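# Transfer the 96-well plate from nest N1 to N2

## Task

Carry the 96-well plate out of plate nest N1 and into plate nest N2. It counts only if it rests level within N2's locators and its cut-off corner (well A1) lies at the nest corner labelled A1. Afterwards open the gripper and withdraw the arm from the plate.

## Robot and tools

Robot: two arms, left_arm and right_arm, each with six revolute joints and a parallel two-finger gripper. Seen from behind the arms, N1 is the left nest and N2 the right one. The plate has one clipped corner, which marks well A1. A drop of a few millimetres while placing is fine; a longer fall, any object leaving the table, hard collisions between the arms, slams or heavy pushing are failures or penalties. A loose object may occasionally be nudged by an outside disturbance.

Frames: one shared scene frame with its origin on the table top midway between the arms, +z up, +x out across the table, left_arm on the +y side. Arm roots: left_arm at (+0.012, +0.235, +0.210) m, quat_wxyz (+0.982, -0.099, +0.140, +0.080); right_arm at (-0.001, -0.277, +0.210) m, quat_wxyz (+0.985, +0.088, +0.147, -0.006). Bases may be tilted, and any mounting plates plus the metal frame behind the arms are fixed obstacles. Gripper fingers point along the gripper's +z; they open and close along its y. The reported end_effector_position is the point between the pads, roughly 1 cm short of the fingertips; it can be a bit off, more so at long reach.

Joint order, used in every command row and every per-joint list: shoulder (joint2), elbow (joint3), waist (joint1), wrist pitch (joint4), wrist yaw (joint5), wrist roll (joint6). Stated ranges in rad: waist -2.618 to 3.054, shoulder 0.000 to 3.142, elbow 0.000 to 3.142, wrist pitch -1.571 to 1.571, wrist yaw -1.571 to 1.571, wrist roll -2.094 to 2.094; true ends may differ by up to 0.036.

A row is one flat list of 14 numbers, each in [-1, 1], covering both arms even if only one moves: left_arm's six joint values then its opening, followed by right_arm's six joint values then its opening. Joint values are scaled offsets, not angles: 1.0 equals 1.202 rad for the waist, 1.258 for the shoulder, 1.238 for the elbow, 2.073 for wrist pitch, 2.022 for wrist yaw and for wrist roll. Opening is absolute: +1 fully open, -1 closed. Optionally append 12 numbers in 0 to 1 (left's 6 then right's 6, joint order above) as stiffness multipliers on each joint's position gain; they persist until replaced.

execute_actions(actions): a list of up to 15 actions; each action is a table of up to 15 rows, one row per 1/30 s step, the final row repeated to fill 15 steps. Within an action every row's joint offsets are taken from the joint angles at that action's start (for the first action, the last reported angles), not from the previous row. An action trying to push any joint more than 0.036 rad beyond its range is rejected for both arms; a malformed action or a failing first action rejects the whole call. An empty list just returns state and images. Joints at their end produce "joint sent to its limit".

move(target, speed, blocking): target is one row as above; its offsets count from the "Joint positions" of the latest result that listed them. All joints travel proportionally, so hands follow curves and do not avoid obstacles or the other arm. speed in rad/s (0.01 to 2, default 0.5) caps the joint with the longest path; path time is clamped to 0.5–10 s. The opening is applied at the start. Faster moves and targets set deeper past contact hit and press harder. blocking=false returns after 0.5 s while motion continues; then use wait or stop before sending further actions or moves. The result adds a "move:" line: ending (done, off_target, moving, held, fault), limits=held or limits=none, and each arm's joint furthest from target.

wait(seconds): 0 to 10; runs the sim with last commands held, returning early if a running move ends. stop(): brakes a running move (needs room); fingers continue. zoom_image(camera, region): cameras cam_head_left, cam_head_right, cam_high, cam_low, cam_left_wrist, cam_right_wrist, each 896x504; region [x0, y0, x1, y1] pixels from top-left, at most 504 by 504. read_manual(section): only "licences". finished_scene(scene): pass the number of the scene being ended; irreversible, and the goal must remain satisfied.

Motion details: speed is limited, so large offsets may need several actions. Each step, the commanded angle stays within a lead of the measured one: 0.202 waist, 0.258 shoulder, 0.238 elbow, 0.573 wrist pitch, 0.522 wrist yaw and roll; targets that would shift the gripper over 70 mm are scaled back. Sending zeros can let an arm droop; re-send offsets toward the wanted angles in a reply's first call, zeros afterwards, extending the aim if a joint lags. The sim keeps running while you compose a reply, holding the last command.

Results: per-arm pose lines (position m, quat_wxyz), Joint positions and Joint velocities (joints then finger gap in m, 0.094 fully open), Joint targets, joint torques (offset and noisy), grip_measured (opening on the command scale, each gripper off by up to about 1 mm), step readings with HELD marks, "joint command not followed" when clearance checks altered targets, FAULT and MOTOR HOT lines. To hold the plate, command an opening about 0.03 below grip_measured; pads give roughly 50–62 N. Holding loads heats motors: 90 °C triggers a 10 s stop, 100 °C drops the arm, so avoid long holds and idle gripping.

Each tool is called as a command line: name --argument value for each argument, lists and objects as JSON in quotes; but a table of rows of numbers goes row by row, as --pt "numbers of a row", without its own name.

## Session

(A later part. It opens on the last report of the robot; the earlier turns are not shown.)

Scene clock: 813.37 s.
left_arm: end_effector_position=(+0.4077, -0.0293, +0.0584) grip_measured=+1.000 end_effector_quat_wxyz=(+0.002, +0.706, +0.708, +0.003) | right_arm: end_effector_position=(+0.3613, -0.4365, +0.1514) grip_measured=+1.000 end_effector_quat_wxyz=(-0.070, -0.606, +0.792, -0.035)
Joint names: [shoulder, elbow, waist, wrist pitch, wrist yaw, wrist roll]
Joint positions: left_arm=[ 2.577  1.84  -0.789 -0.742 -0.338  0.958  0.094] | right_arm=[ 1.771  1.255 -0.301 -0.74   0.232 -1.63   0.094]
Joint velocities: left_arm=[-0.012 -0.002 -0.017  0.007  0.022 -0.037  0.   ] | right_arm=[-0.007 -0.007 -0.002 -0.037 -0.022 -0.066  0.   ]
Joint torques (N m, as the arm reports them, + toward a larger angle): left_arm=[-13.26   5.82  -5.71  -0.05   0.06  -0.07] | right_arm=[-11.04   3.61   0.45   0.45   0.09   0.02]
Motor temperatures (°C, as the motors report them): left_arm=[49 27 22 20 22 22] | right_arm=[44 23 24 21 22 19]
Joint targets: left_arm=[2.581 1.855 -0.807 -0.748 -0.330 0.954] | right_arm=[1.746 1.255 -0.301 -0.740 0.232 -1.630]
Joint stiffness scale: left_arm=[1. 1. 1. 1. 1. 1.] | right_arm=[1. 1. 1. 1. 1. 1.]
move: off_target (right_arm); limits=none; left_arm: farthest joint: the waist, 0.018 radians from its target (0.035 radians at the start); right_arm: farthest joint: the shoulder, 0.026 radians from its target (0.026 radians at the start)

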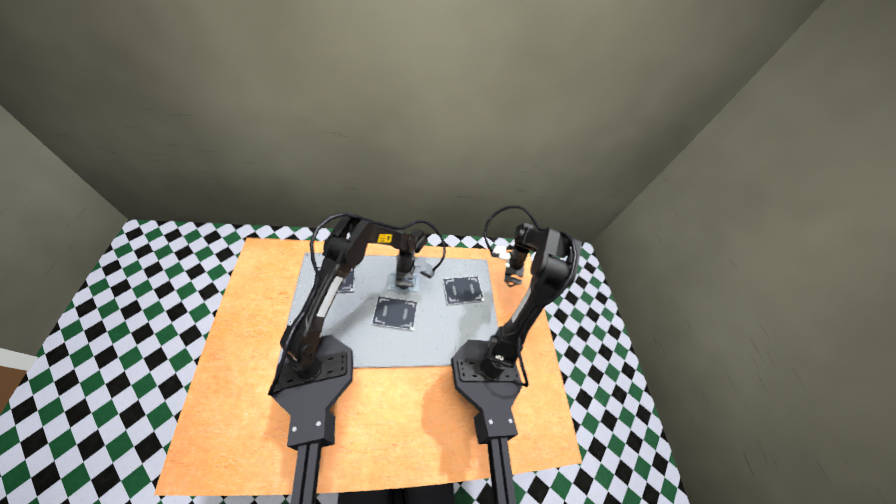

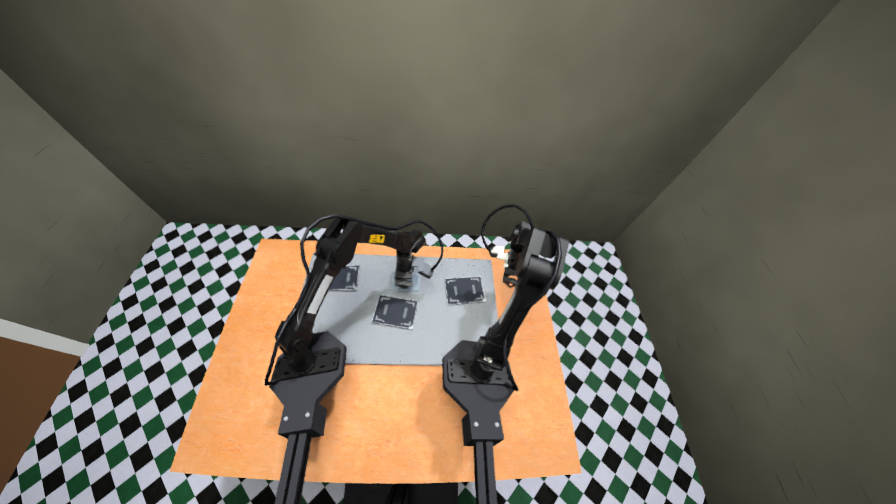

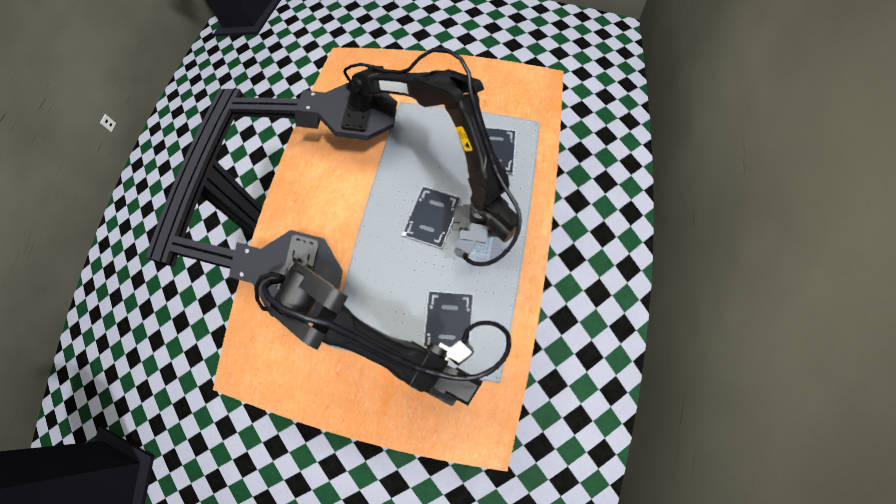

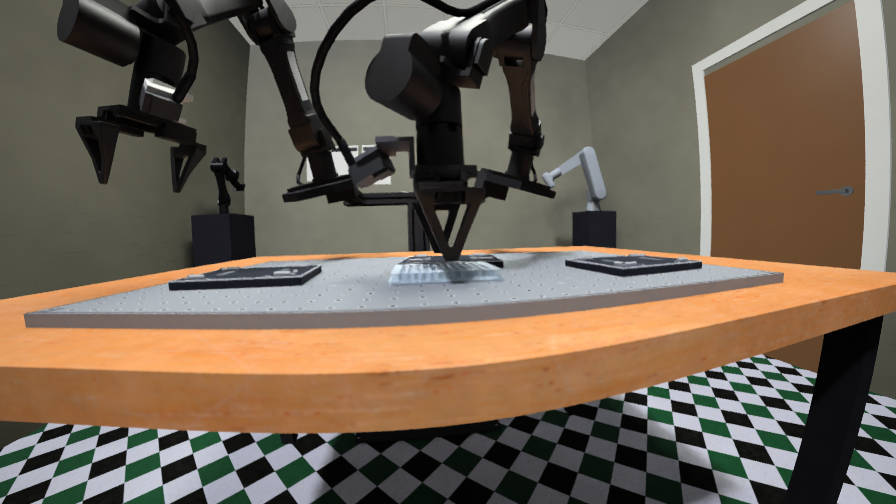

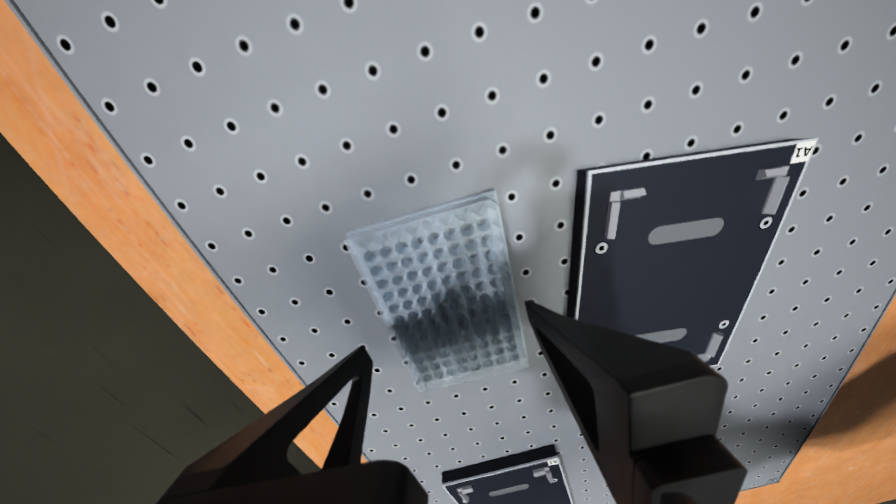

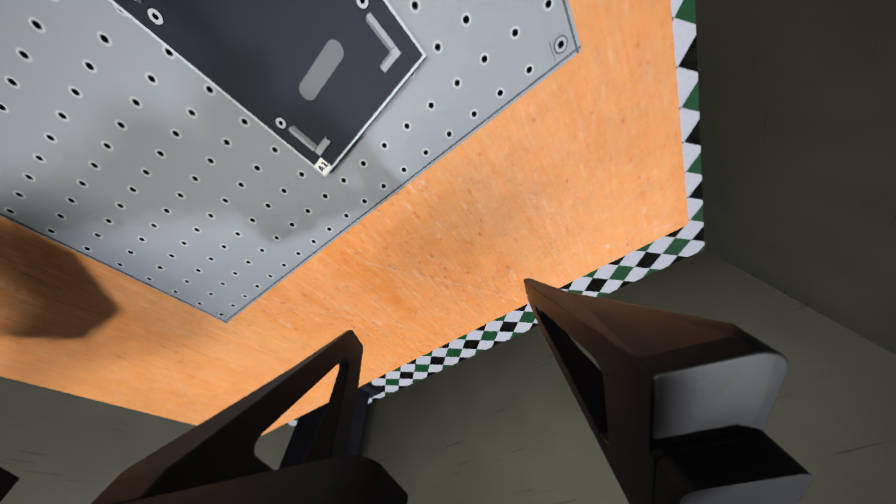

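move --target '[0.029,0.006,0.010,0.024,0.003,0.006,1, -0.02,0,0,0,0,0,1]' --speed 0.04

zoom_image --camera "cam_low" --region '[360,190,540,290]'

zoom_image --camera "cam_left_wrist" --region '[280,130,620,400]'

Scene clock: 833.17 s.
left_arm: end_effector_position=(+0.4078, -0.0299, +0.0439) grip_measured=+1.000 end_effector_quat_wxyz=(+0.003, +0.705, +0.709, +0.004) | right_arm: end_effector_position=(+0.3613, -0.4365, +0.1514) grip_measured=+1.000 end_effector_quat_wxyz=(-0.070, -0.606, +0.792, -0.035)
Joint names: [shoulder, elbow, waist, wrist pitch, wrist yaw, wrist roll]
Joint positions: left_arm=[ 2.609  1.84  -0.781 -0.703 -0.338  0.964  0.094] | right_arm=[ 1.771  1.255 -0.301 -0.74   0.232 -1.63   0.094]
Joint velocities: left_arm=[-0.012 -0.017 -0.002 -0.051  0.007  0.022  0.   ] | right_arm=[ 0.007 -0.012 -0.022 -0.037  0.007  0.022  0.   ]
Joint torques (N m, as the arm reports them, + toward a larger angle): left_arm=[-13.17   5.15  -4.06   0.12   0.04   0.01] | right_arm=[-11.07   3.58   0.48   0.44   0.1    0.01]
Motor temperatures (°C, as the motors report them): left_arm=[50 26 22 20 22 22] | right_arm=[44 23 24 21 22 19]
Joint targets: left_arm=[2.614 1.848 -0.778 -0.692 -0.332 0.970] | right_arm=[1.746 1.255 -0.301 -0.740 0.232 -1.630]
Joint stiffness scale: left_arm=[1. 1. 1. 1. 1. 1.] | right_arm=[1. 1. 1. 1. 1. 1.]
move: off_target (right_arm); limits=none; left_arm: farthest joint: the wrist pitch, 0.011 radians from its target (0.050 radians at the start); right_arm: farthest joint: the shoulder, 0.026 radians from its target (0.026 radians at the start)

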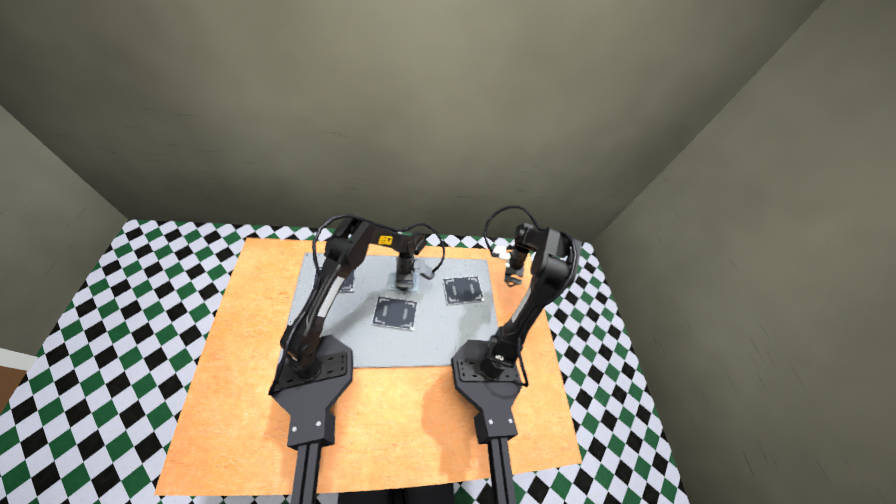

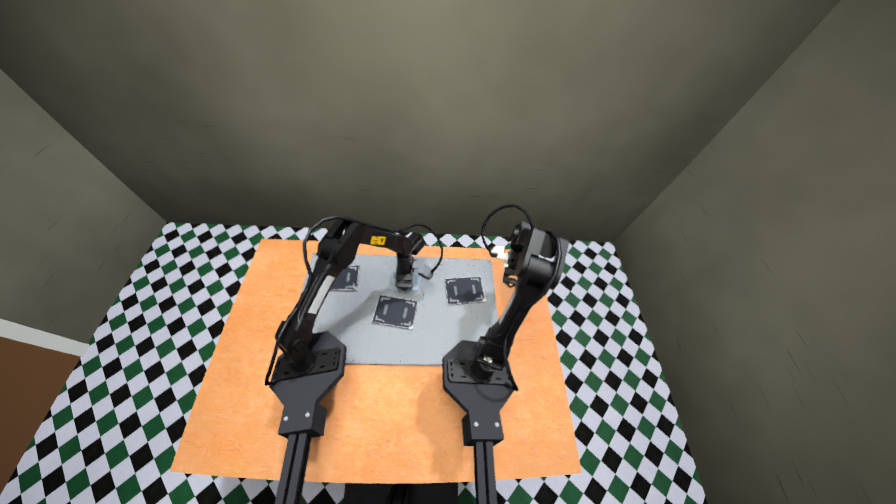

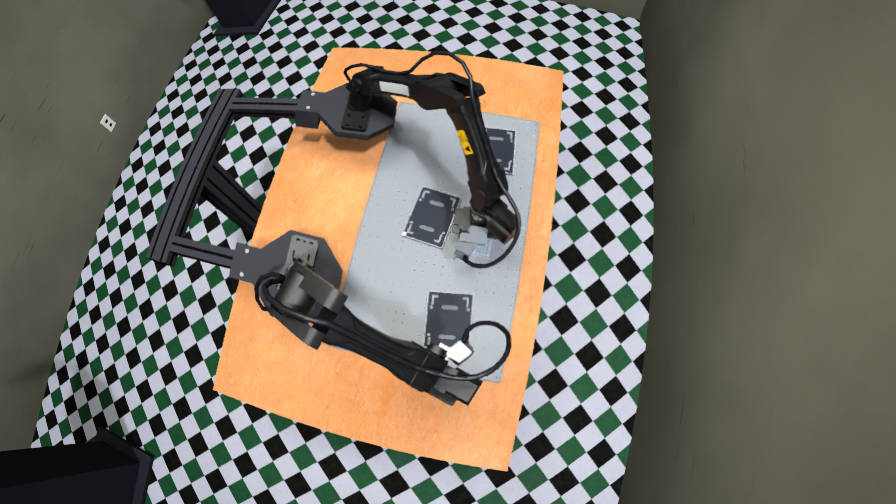

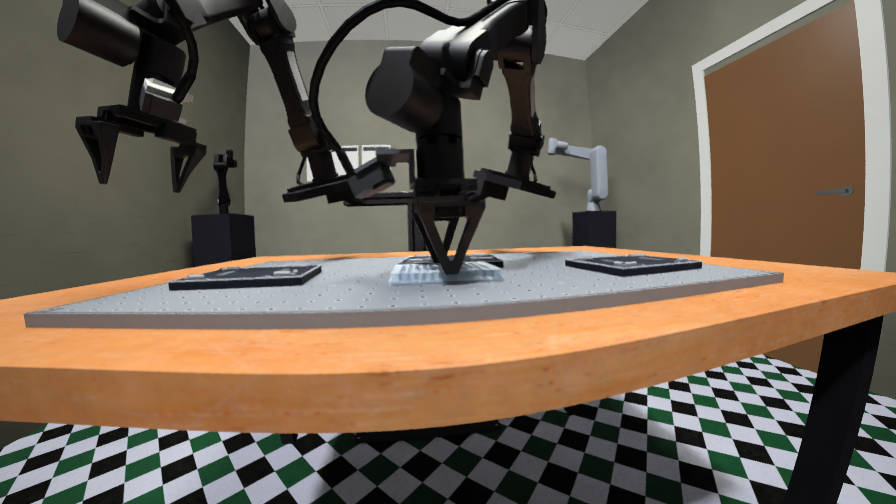

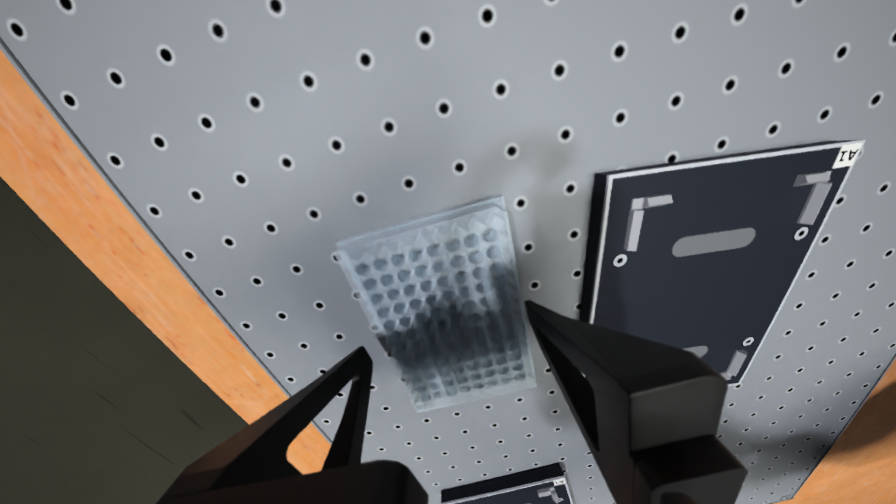

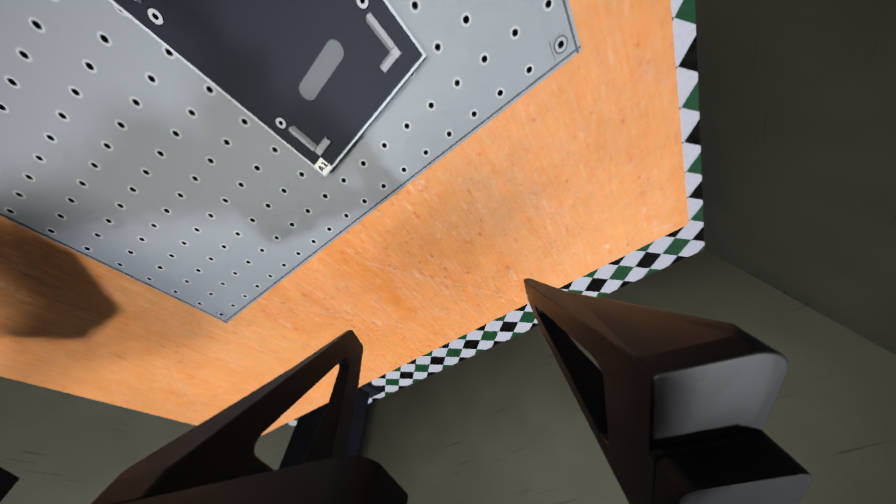

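Region (360, 190, 540, 290) of cam_low's 896x504 image, scaled by 2.800, with more detail than that image has.

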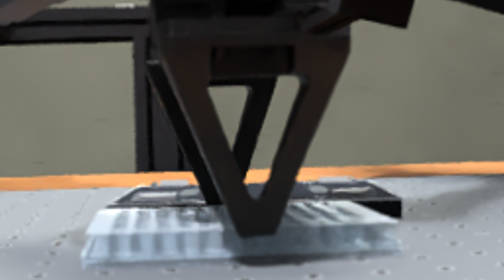

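Region (280, 130, 620, 400) of cam_left_wrist's 896x504 image, scaled by 1.482, with more detail than that image has; it fills the top 400 rows of this view, and the rest is white.

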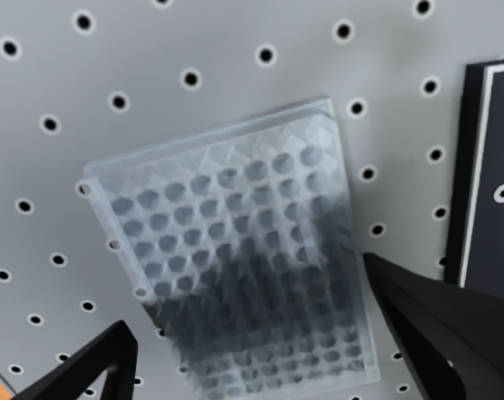

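move --target '[0.0145,0.006,-0.023,0.0125,0.003,-0.004,1, -0.02,0,0,0,0,0,1]' --speed 0.03

zoom_image --camera "cam_low" --region '[360,190,540,290]'

zoom_image --camera "cam_left_wrist" --region '[280,130,620,400]'

Scene clock: 845.77 s.
left_arm: end_effector_position=(+0.4045, -0.0347, +0.0390) grip_measured=+1.000 end_effector_quat_wxyz=(+0.005, +0.706, +0.708, +0.004) | right_arm: end_effector_position=(+0.3613, -0.4365, +0.1514) grip_measured=+1.000 end_effector_quat_wxyz=(-0.070, -0.606, +0.792, -0.035)
Joint names: [shoulder, elbow, waist, wrist pitch, wrist yaw, wrist roll]
Joint positions: left_arm=[ 2.623  1.84  -0.789 -0.689 -0.338  0.961  0.094] | right_arm=[ 1.771  1.255 -0.301 -0.74   0.232 -1.63   0.094]
Joint velocities: left_arm=[ 0.012 -0.007 -0.012  0.022  0.051 -0.007  0.   ] | right_arm=[-0.007 -0.007  0.007 -0.037  0.037  0.095  0.   ]
Joint torques (N m, as the arm reports them, + toward a larger angle): left_arm=[-13.28   5.1   -6.     0.1    0.04  -0.08] | right_arm=[-11.06   3.61   0.46   0.44   0.08   0.02]
Motor temperatures (°C, as the motors report them): left_arm=[50 26 22 20 22 22] | right_arm=[44 23 24 21 22 19]
Joint targets: left_arm=[2.627 1.848 -0.808 -0.678 -0.332 0.956] | right_arm=[1.746 1.255 -0.301 -0.740 0.232 -1.630]
Joint stiffness scale: left_arm=[1. 1. 1. 1. 1. 1.] | right_arm=[1. 1. 1. 1. 1. 1.]
move: off_target (right_arm); limits=none; left_arm: farthest joint: the waist, 0.020 radians from its target (0.028 radians at the start); right_arm: farthest joint: the shoulder, 0.026 radians from its target (0.026 radians at the start)

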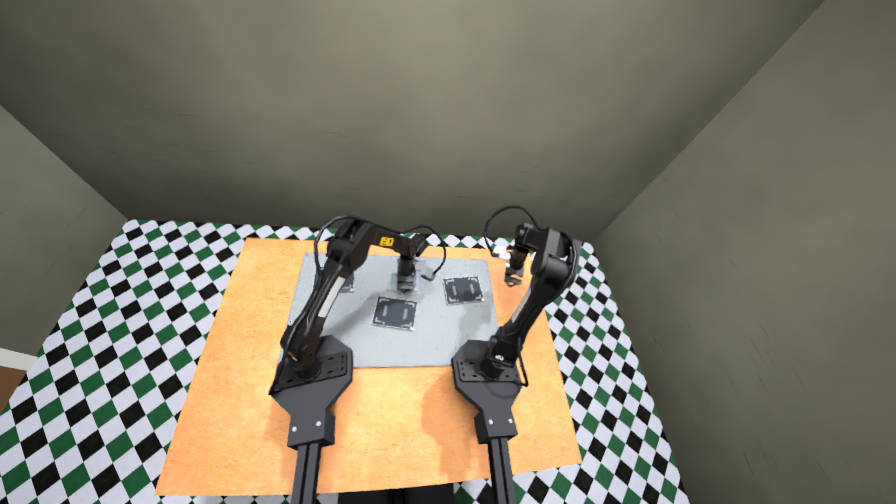

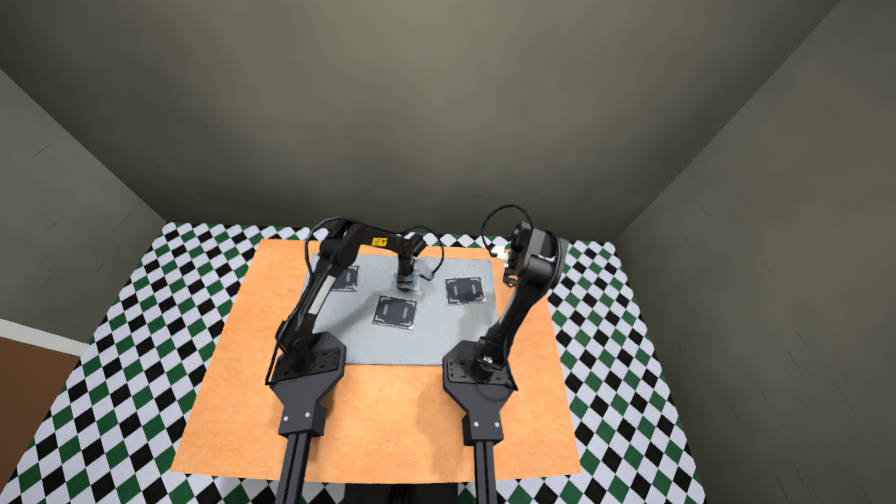

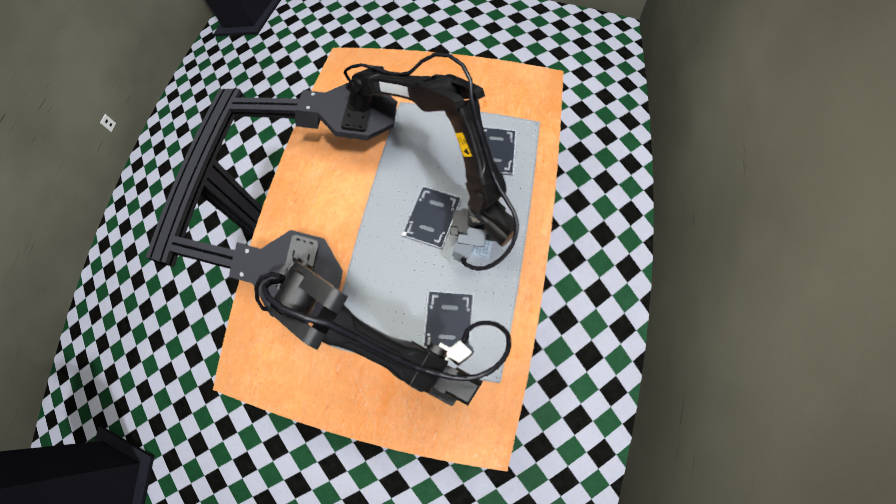

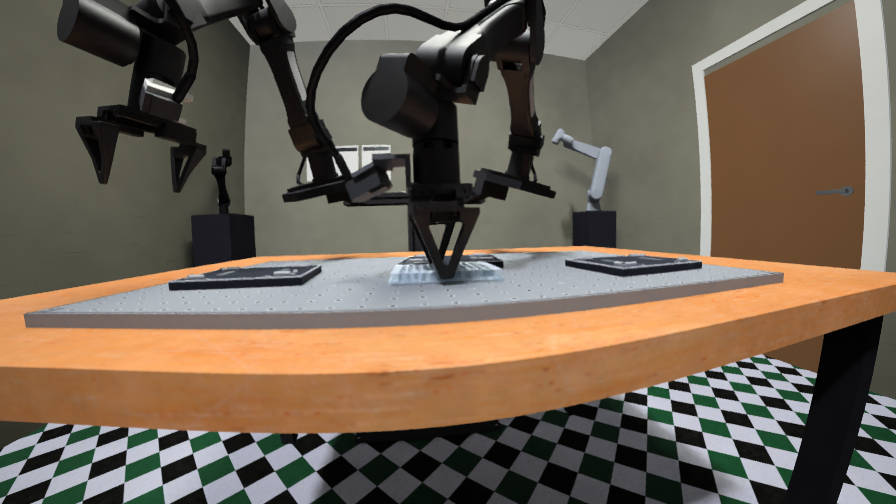

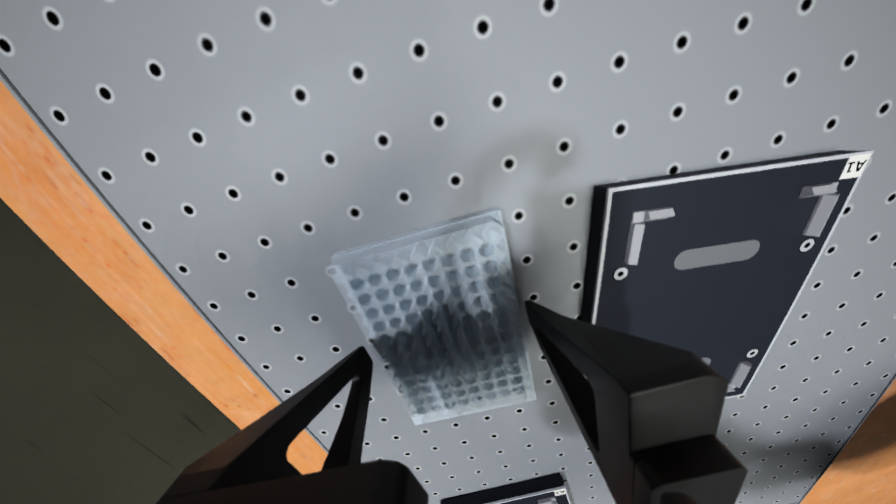

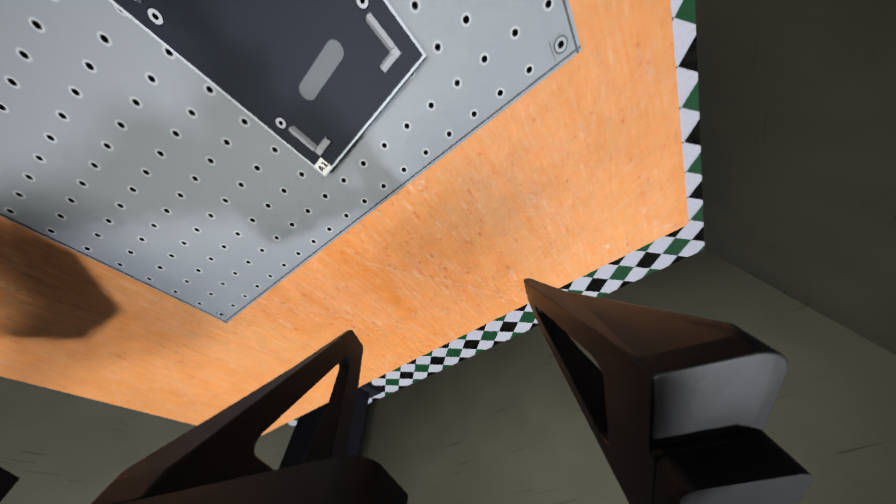

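Region (360, 190, 540, 290) of cam_low's 896x504 image, scaled by 2.800, with more detail than that image has.

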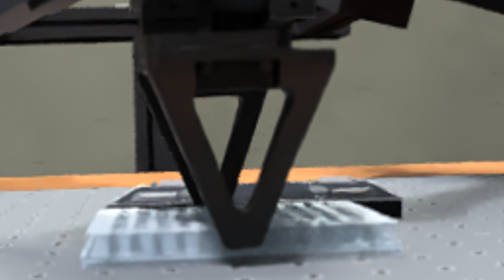

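Region (280, 130, 620, 400) of cam_left_wrist's 896x504 image, scaled by 1.482, with more detail than that image has; it fills the top 400 rows of this view, and the rest is white.

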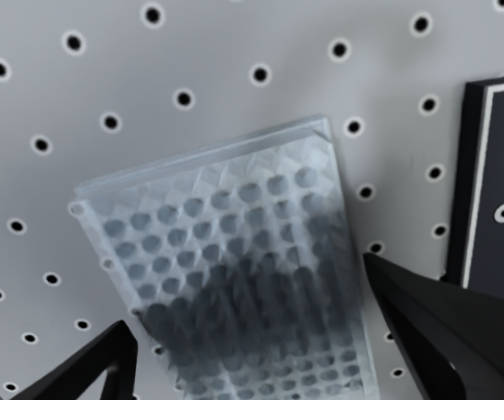

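execute_actions --actions '[[[0.003,0.006,-0.012,0.004,0.003,-0.002,0.9, -0.02,0,0,0,0,0,1],[0.003,0.006,-0.012,0.004,0.003,-0.002,0.86, -0.02,0,0,0,0,0,1],[0.003,0.006,-0.012,0.004,0.003,-0.002,0.82, -0.02,0,0,0,0,0,1],[0.003,0.006,-0.012,0.004,0.003,-0.002,0.79, -0.02,0,0,0,0,0,1],[0.003,0.006,-0.012,0.004,0.003,-0.002,0.77, -0.02,0,0,0,0,0,1],[0.003,0.006,-0.012,0.004,0.003,-0.002,0.75, -0.02,0,0,0,0,0,1],[0.003,0.006,-0.012,0.004,0.003,-0.002,0.73, -0.02,0,0,0,0,0,1],[0.003,0.006,-0.012,0.004,0.003,-0.002,0.71, -0.02,0,0,0,0,0,1]],[[0,0.006,-0.012,0.004,0.003,-0.002,0.70, -0.02,0,0,0,0,0,1]]]'

Scene clock: 853.20 s.
left_arm: end_effector_position=(+0.4046, -0.0347, +0.0390) grip_measured=+0.720 end_effector_quat_wxyz=(+0.005, +0.706, +0.708, +0.004) | right_arm: end_effector_position=(+0.3613, -0.4365, +0.1514) grip_measured=+1.000 end_effector_quat_wxyz=(-0.070, -0.606, +0.792, -0.035)
Joint names: [shoulder, elbow, waist, wrist pitch, wrist yaw, wrist roll]
Joint positions: left_arm=[ 2.623  1.84  -0.789 -0.688 -0.338  0.961  0.081] | right_arm=[ 1.771  1.255 -0.301 -0.74   0.232 -1.63   0.094]
Joint velocities: left_arm=[-0.012 -0.002 -0.012  0.037  0.022  0.066  0.   ] | right_arm=[-0.007  0.012 -0.007 -0.022  0.007  0.037  0.   ]
Joint torques (N m, as the arm reports them, + toward a larger angle): left_arm=[-13.63   5.11  -5.51   0.09   0.04  -0.07] | right_arm=[-11.04   3.61   0.47   0.43   0.1    0.02]
Motor temperatures (°C, as the motors report them): left_arm=[50 26 22 20 22 22] | right_arm=[44 23 24 21 22 19]
Joint targets: left_arm=[2.623 1.848 -0.803 -0.680 -0.332 0.957] | right_arm=[1.746 1.255 -0.301 -0.740 0.232 -1.630]
Joint stiffness scale: left_arm=[1. 1. 1. 1. 1. 1.] | right_arm=[1. 1. 1. 1. 1. 1.]
Step readings (joint positions; steps 1 to 15: 1st action; 16 to 30: 2nd action):
0: left_arm=[2.623 1.840 -0.789 -0.688 -0.338 0.961] | right_arm=[1.771 1.255 -0.301 -0.740 0.232 -1.630]
1: left_arm=[2.623 1.840 -0.789 -0.688 -0.338 0.961] | right_arm=[1.771 1.255 -0.301 -0.740 0.232 -1.630]
2: left_arm=[2.623 1.840 -0.789 -0.688 -0.338 0.961] | right_arm=[1.771 1.255 -0.301 -0.740 0.232 -1.630]
4: left_arm=[2.623 1.840 -0.789 -0.688 -0.338 0.961] | right_arm=[1.771 1.255 -0.301 -0.740 0.232 -1.630]
8: left_arm=[2.623 1.840 -0.789 -0.688 -0.338 0.961] | right_arm=[1.771 1.255 -0.301 -0.740 0.232 -1.630]
15: left_arm=[2.623 1.840 -0.789 -0.688 -0.338 0.961] | right_arm=[1.771 1.255 -0.301 -0.740 0.232 -1.630]
16: left_arm=[2.623 1.840 -0.789 -0.688 -0.338 0.961] | right_arm=[1.771 1.255 -0.301 -0.740 0.232 -1.630]
17: left_arm=[2.623 1.840 -0.789 -0.688 -0.338 0.961] | right_arm=[1.771 1.255 -0.301 -0.740 0.232 -1.630]
19: left_arm=[2.623 1.840 -0.789 -0.688 -0.338 0.961] | right_arm=[1.771 1.255 -0.301 -0.740 0.232 -1.630]
23: left_arm=[2.623 1.840 -0.789 -0.688 -0.338 0.961] | right_arm=[1.771 1.255 -0.301 -0.740 0.232 -1.630]
30: Joint positions above

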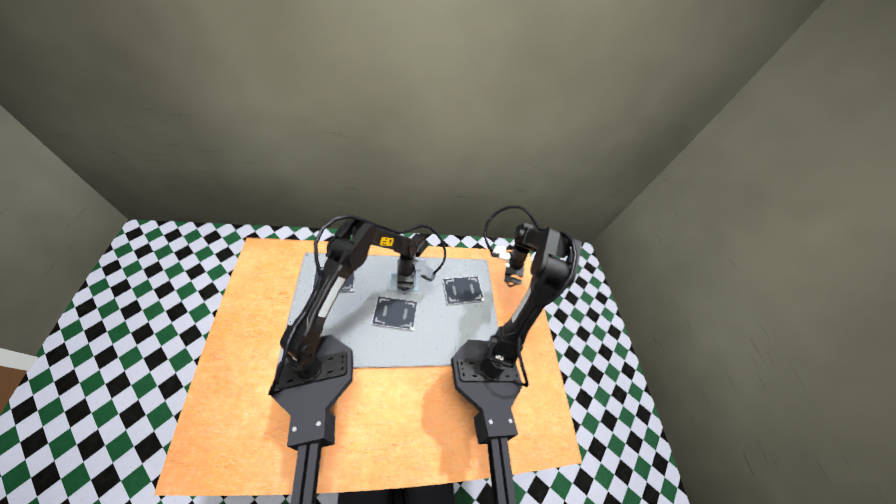

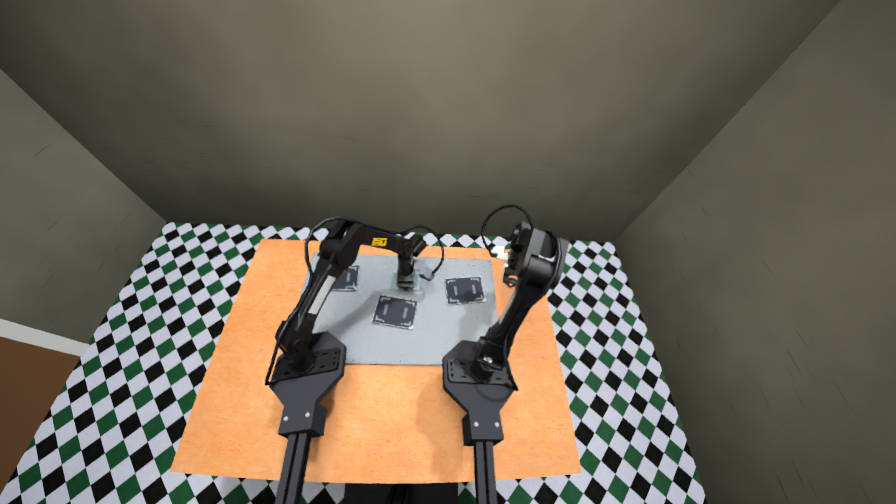

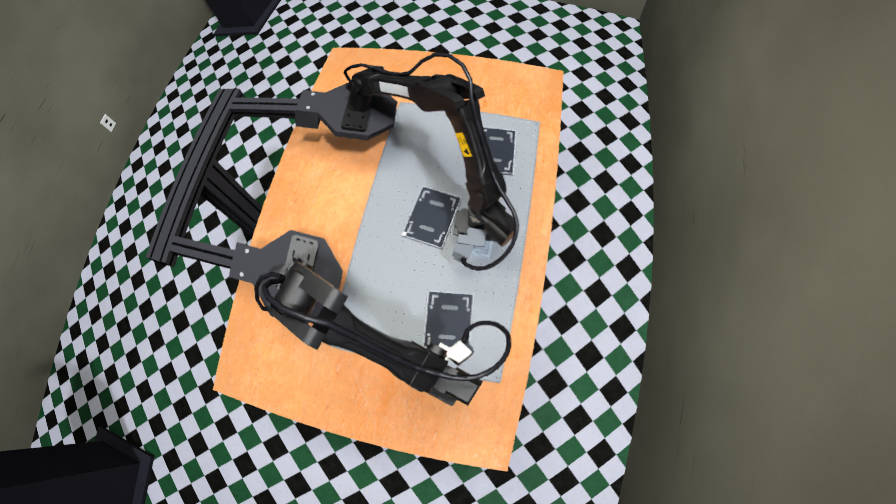

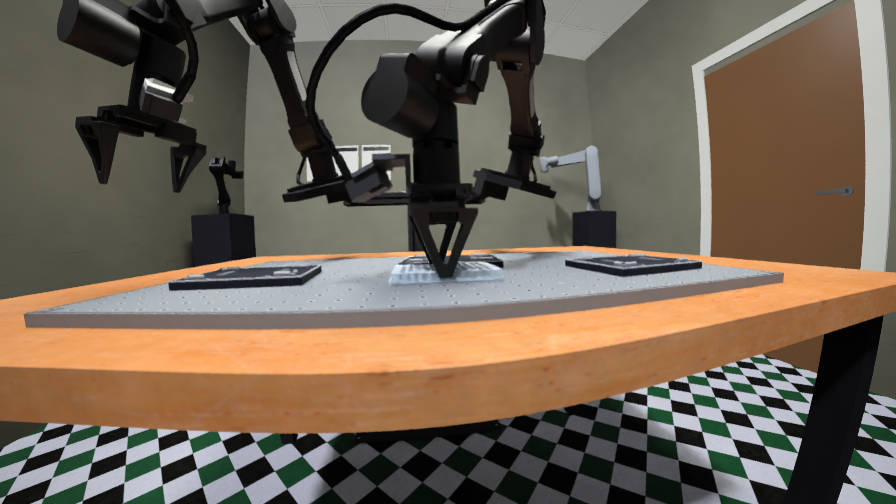

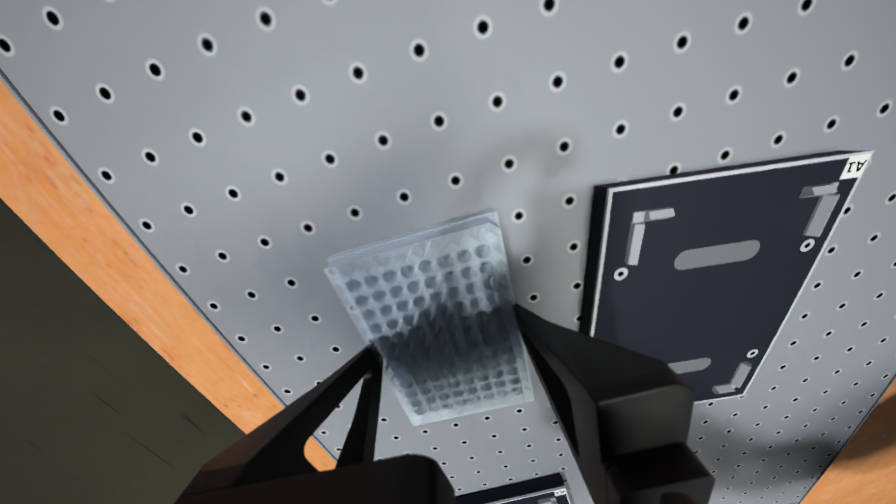

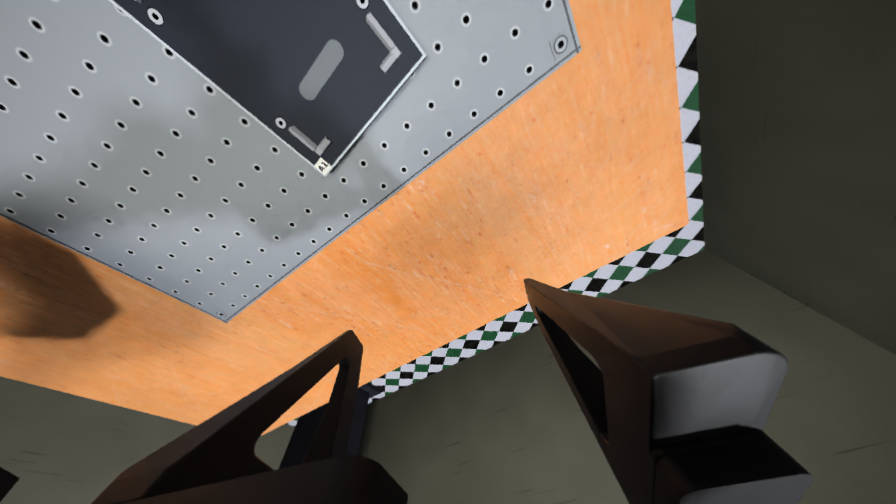

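execute_actions --actions '[]'

Scene clock: 876.33 s.
left_arm: end_effector_position=(+0.4046, -0.0347, +0.0390) grip_measured=+0.720 end_effector_quat_wxyz=(+0.005, +0.706, +0.708, +0.004) | right_arm: end_effector_position=(+0.3613, -0.4365, +0.1514) grip_measured=+1.000 end_effector_quat_wxyz=(-0.070, -0.606, +0.792, -0.035)
Joint names: [shoulder, elbow, waist, wrist pitch, wrist yaw, wrist roll]
Joint positions: left_arm=[ 2.623  1.84  -0.789 -0.688 -0.338  0.961  0.081] | right_arm=[ 1.771  1.255 -0.301 -0.74   0.232 -1.63   0.094]
Joint velocities: left_arm=[-0.017 -0.027 -0.017 -0.007 -0.022  0.007  0.   ] | right_arm=[-0.002 -0.007 -0.002  0.022 -0.022  0.022  0.   ]
Joint torques (N m, as the arm reports them, + toward a larger angle): left_arm=[-13.62   5.12  -5.51   0.08   0.04  -0.07] | right_arm=[-11.08   3.6    0.46   0.44   0.1    0.02]
Motor temperatures (°C, as the motors report them): left_arm=[51 26 23 20 22 22] | right_arm=[44 23 24 21 22 19]
Joint targets: left_arm=[2.623 1.848 -0.803 -0.680 -0.332 0.957] | right_arm=[1.746 1.255 -0.301 -0.740 0.232 -1.630]
Joint stiffness scale: left_arm=[1. 1. 1. 1. 1. 1.] | right_arm=[1. 1. 1. 1. 1. 1.]

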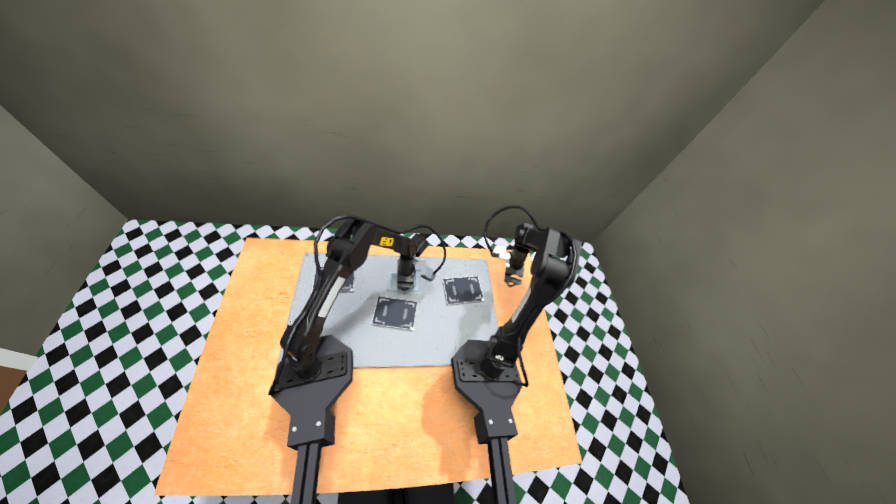

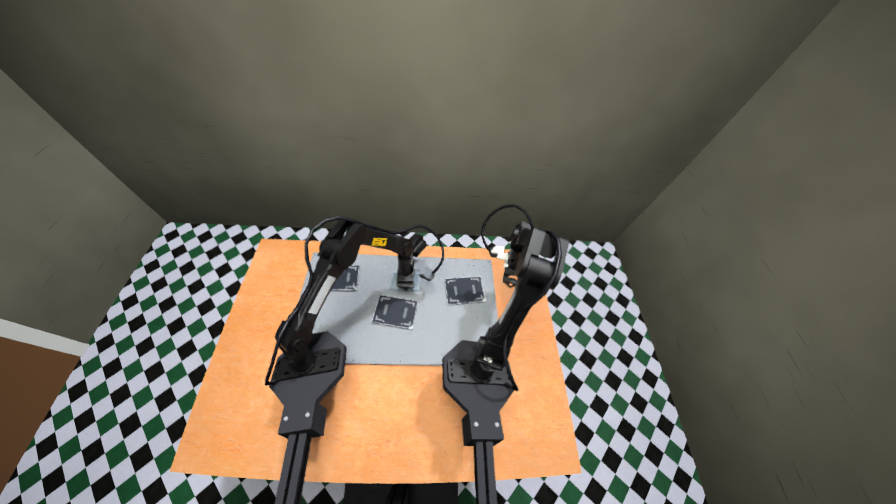

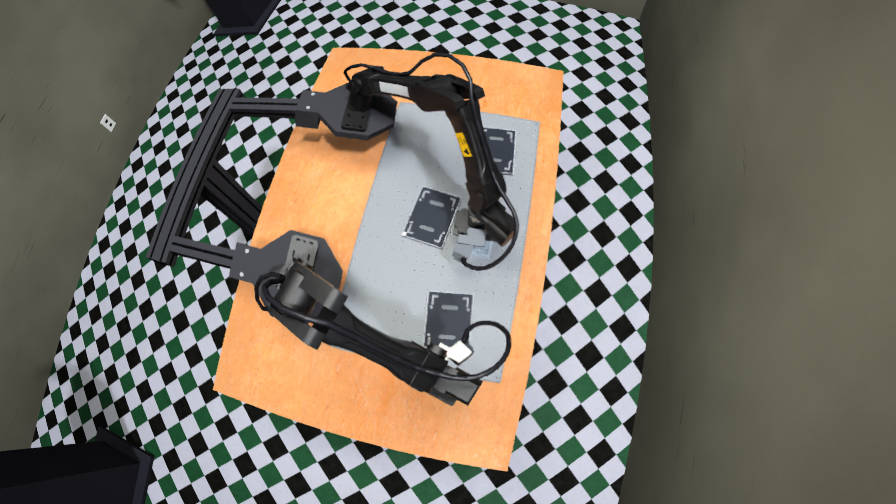

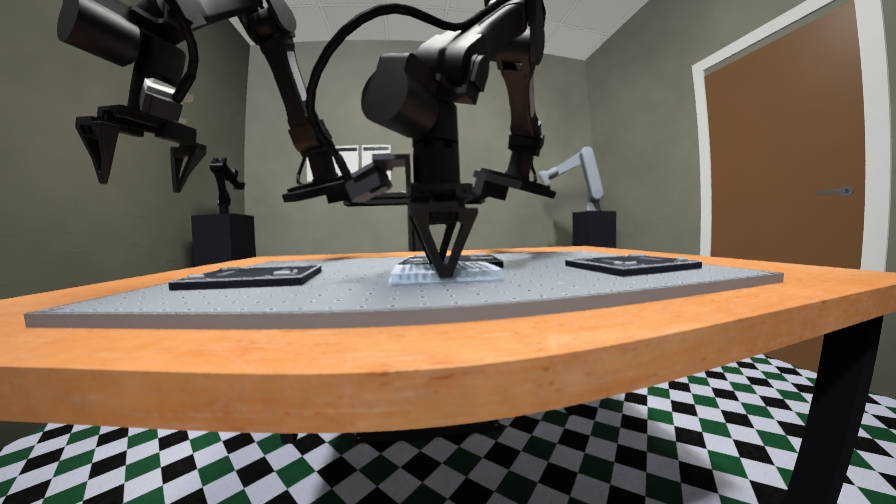

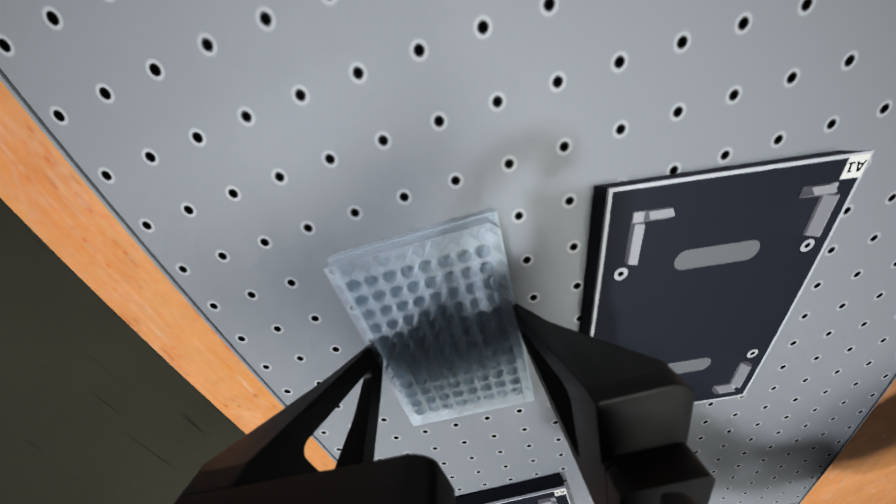

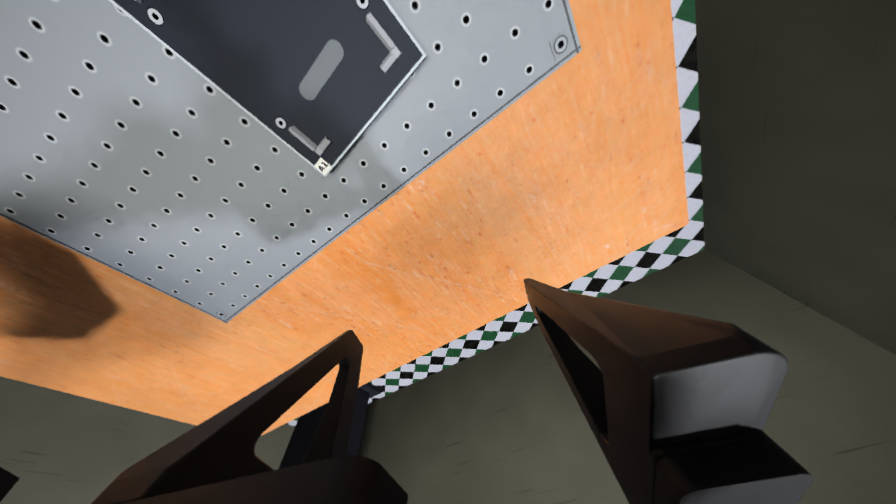

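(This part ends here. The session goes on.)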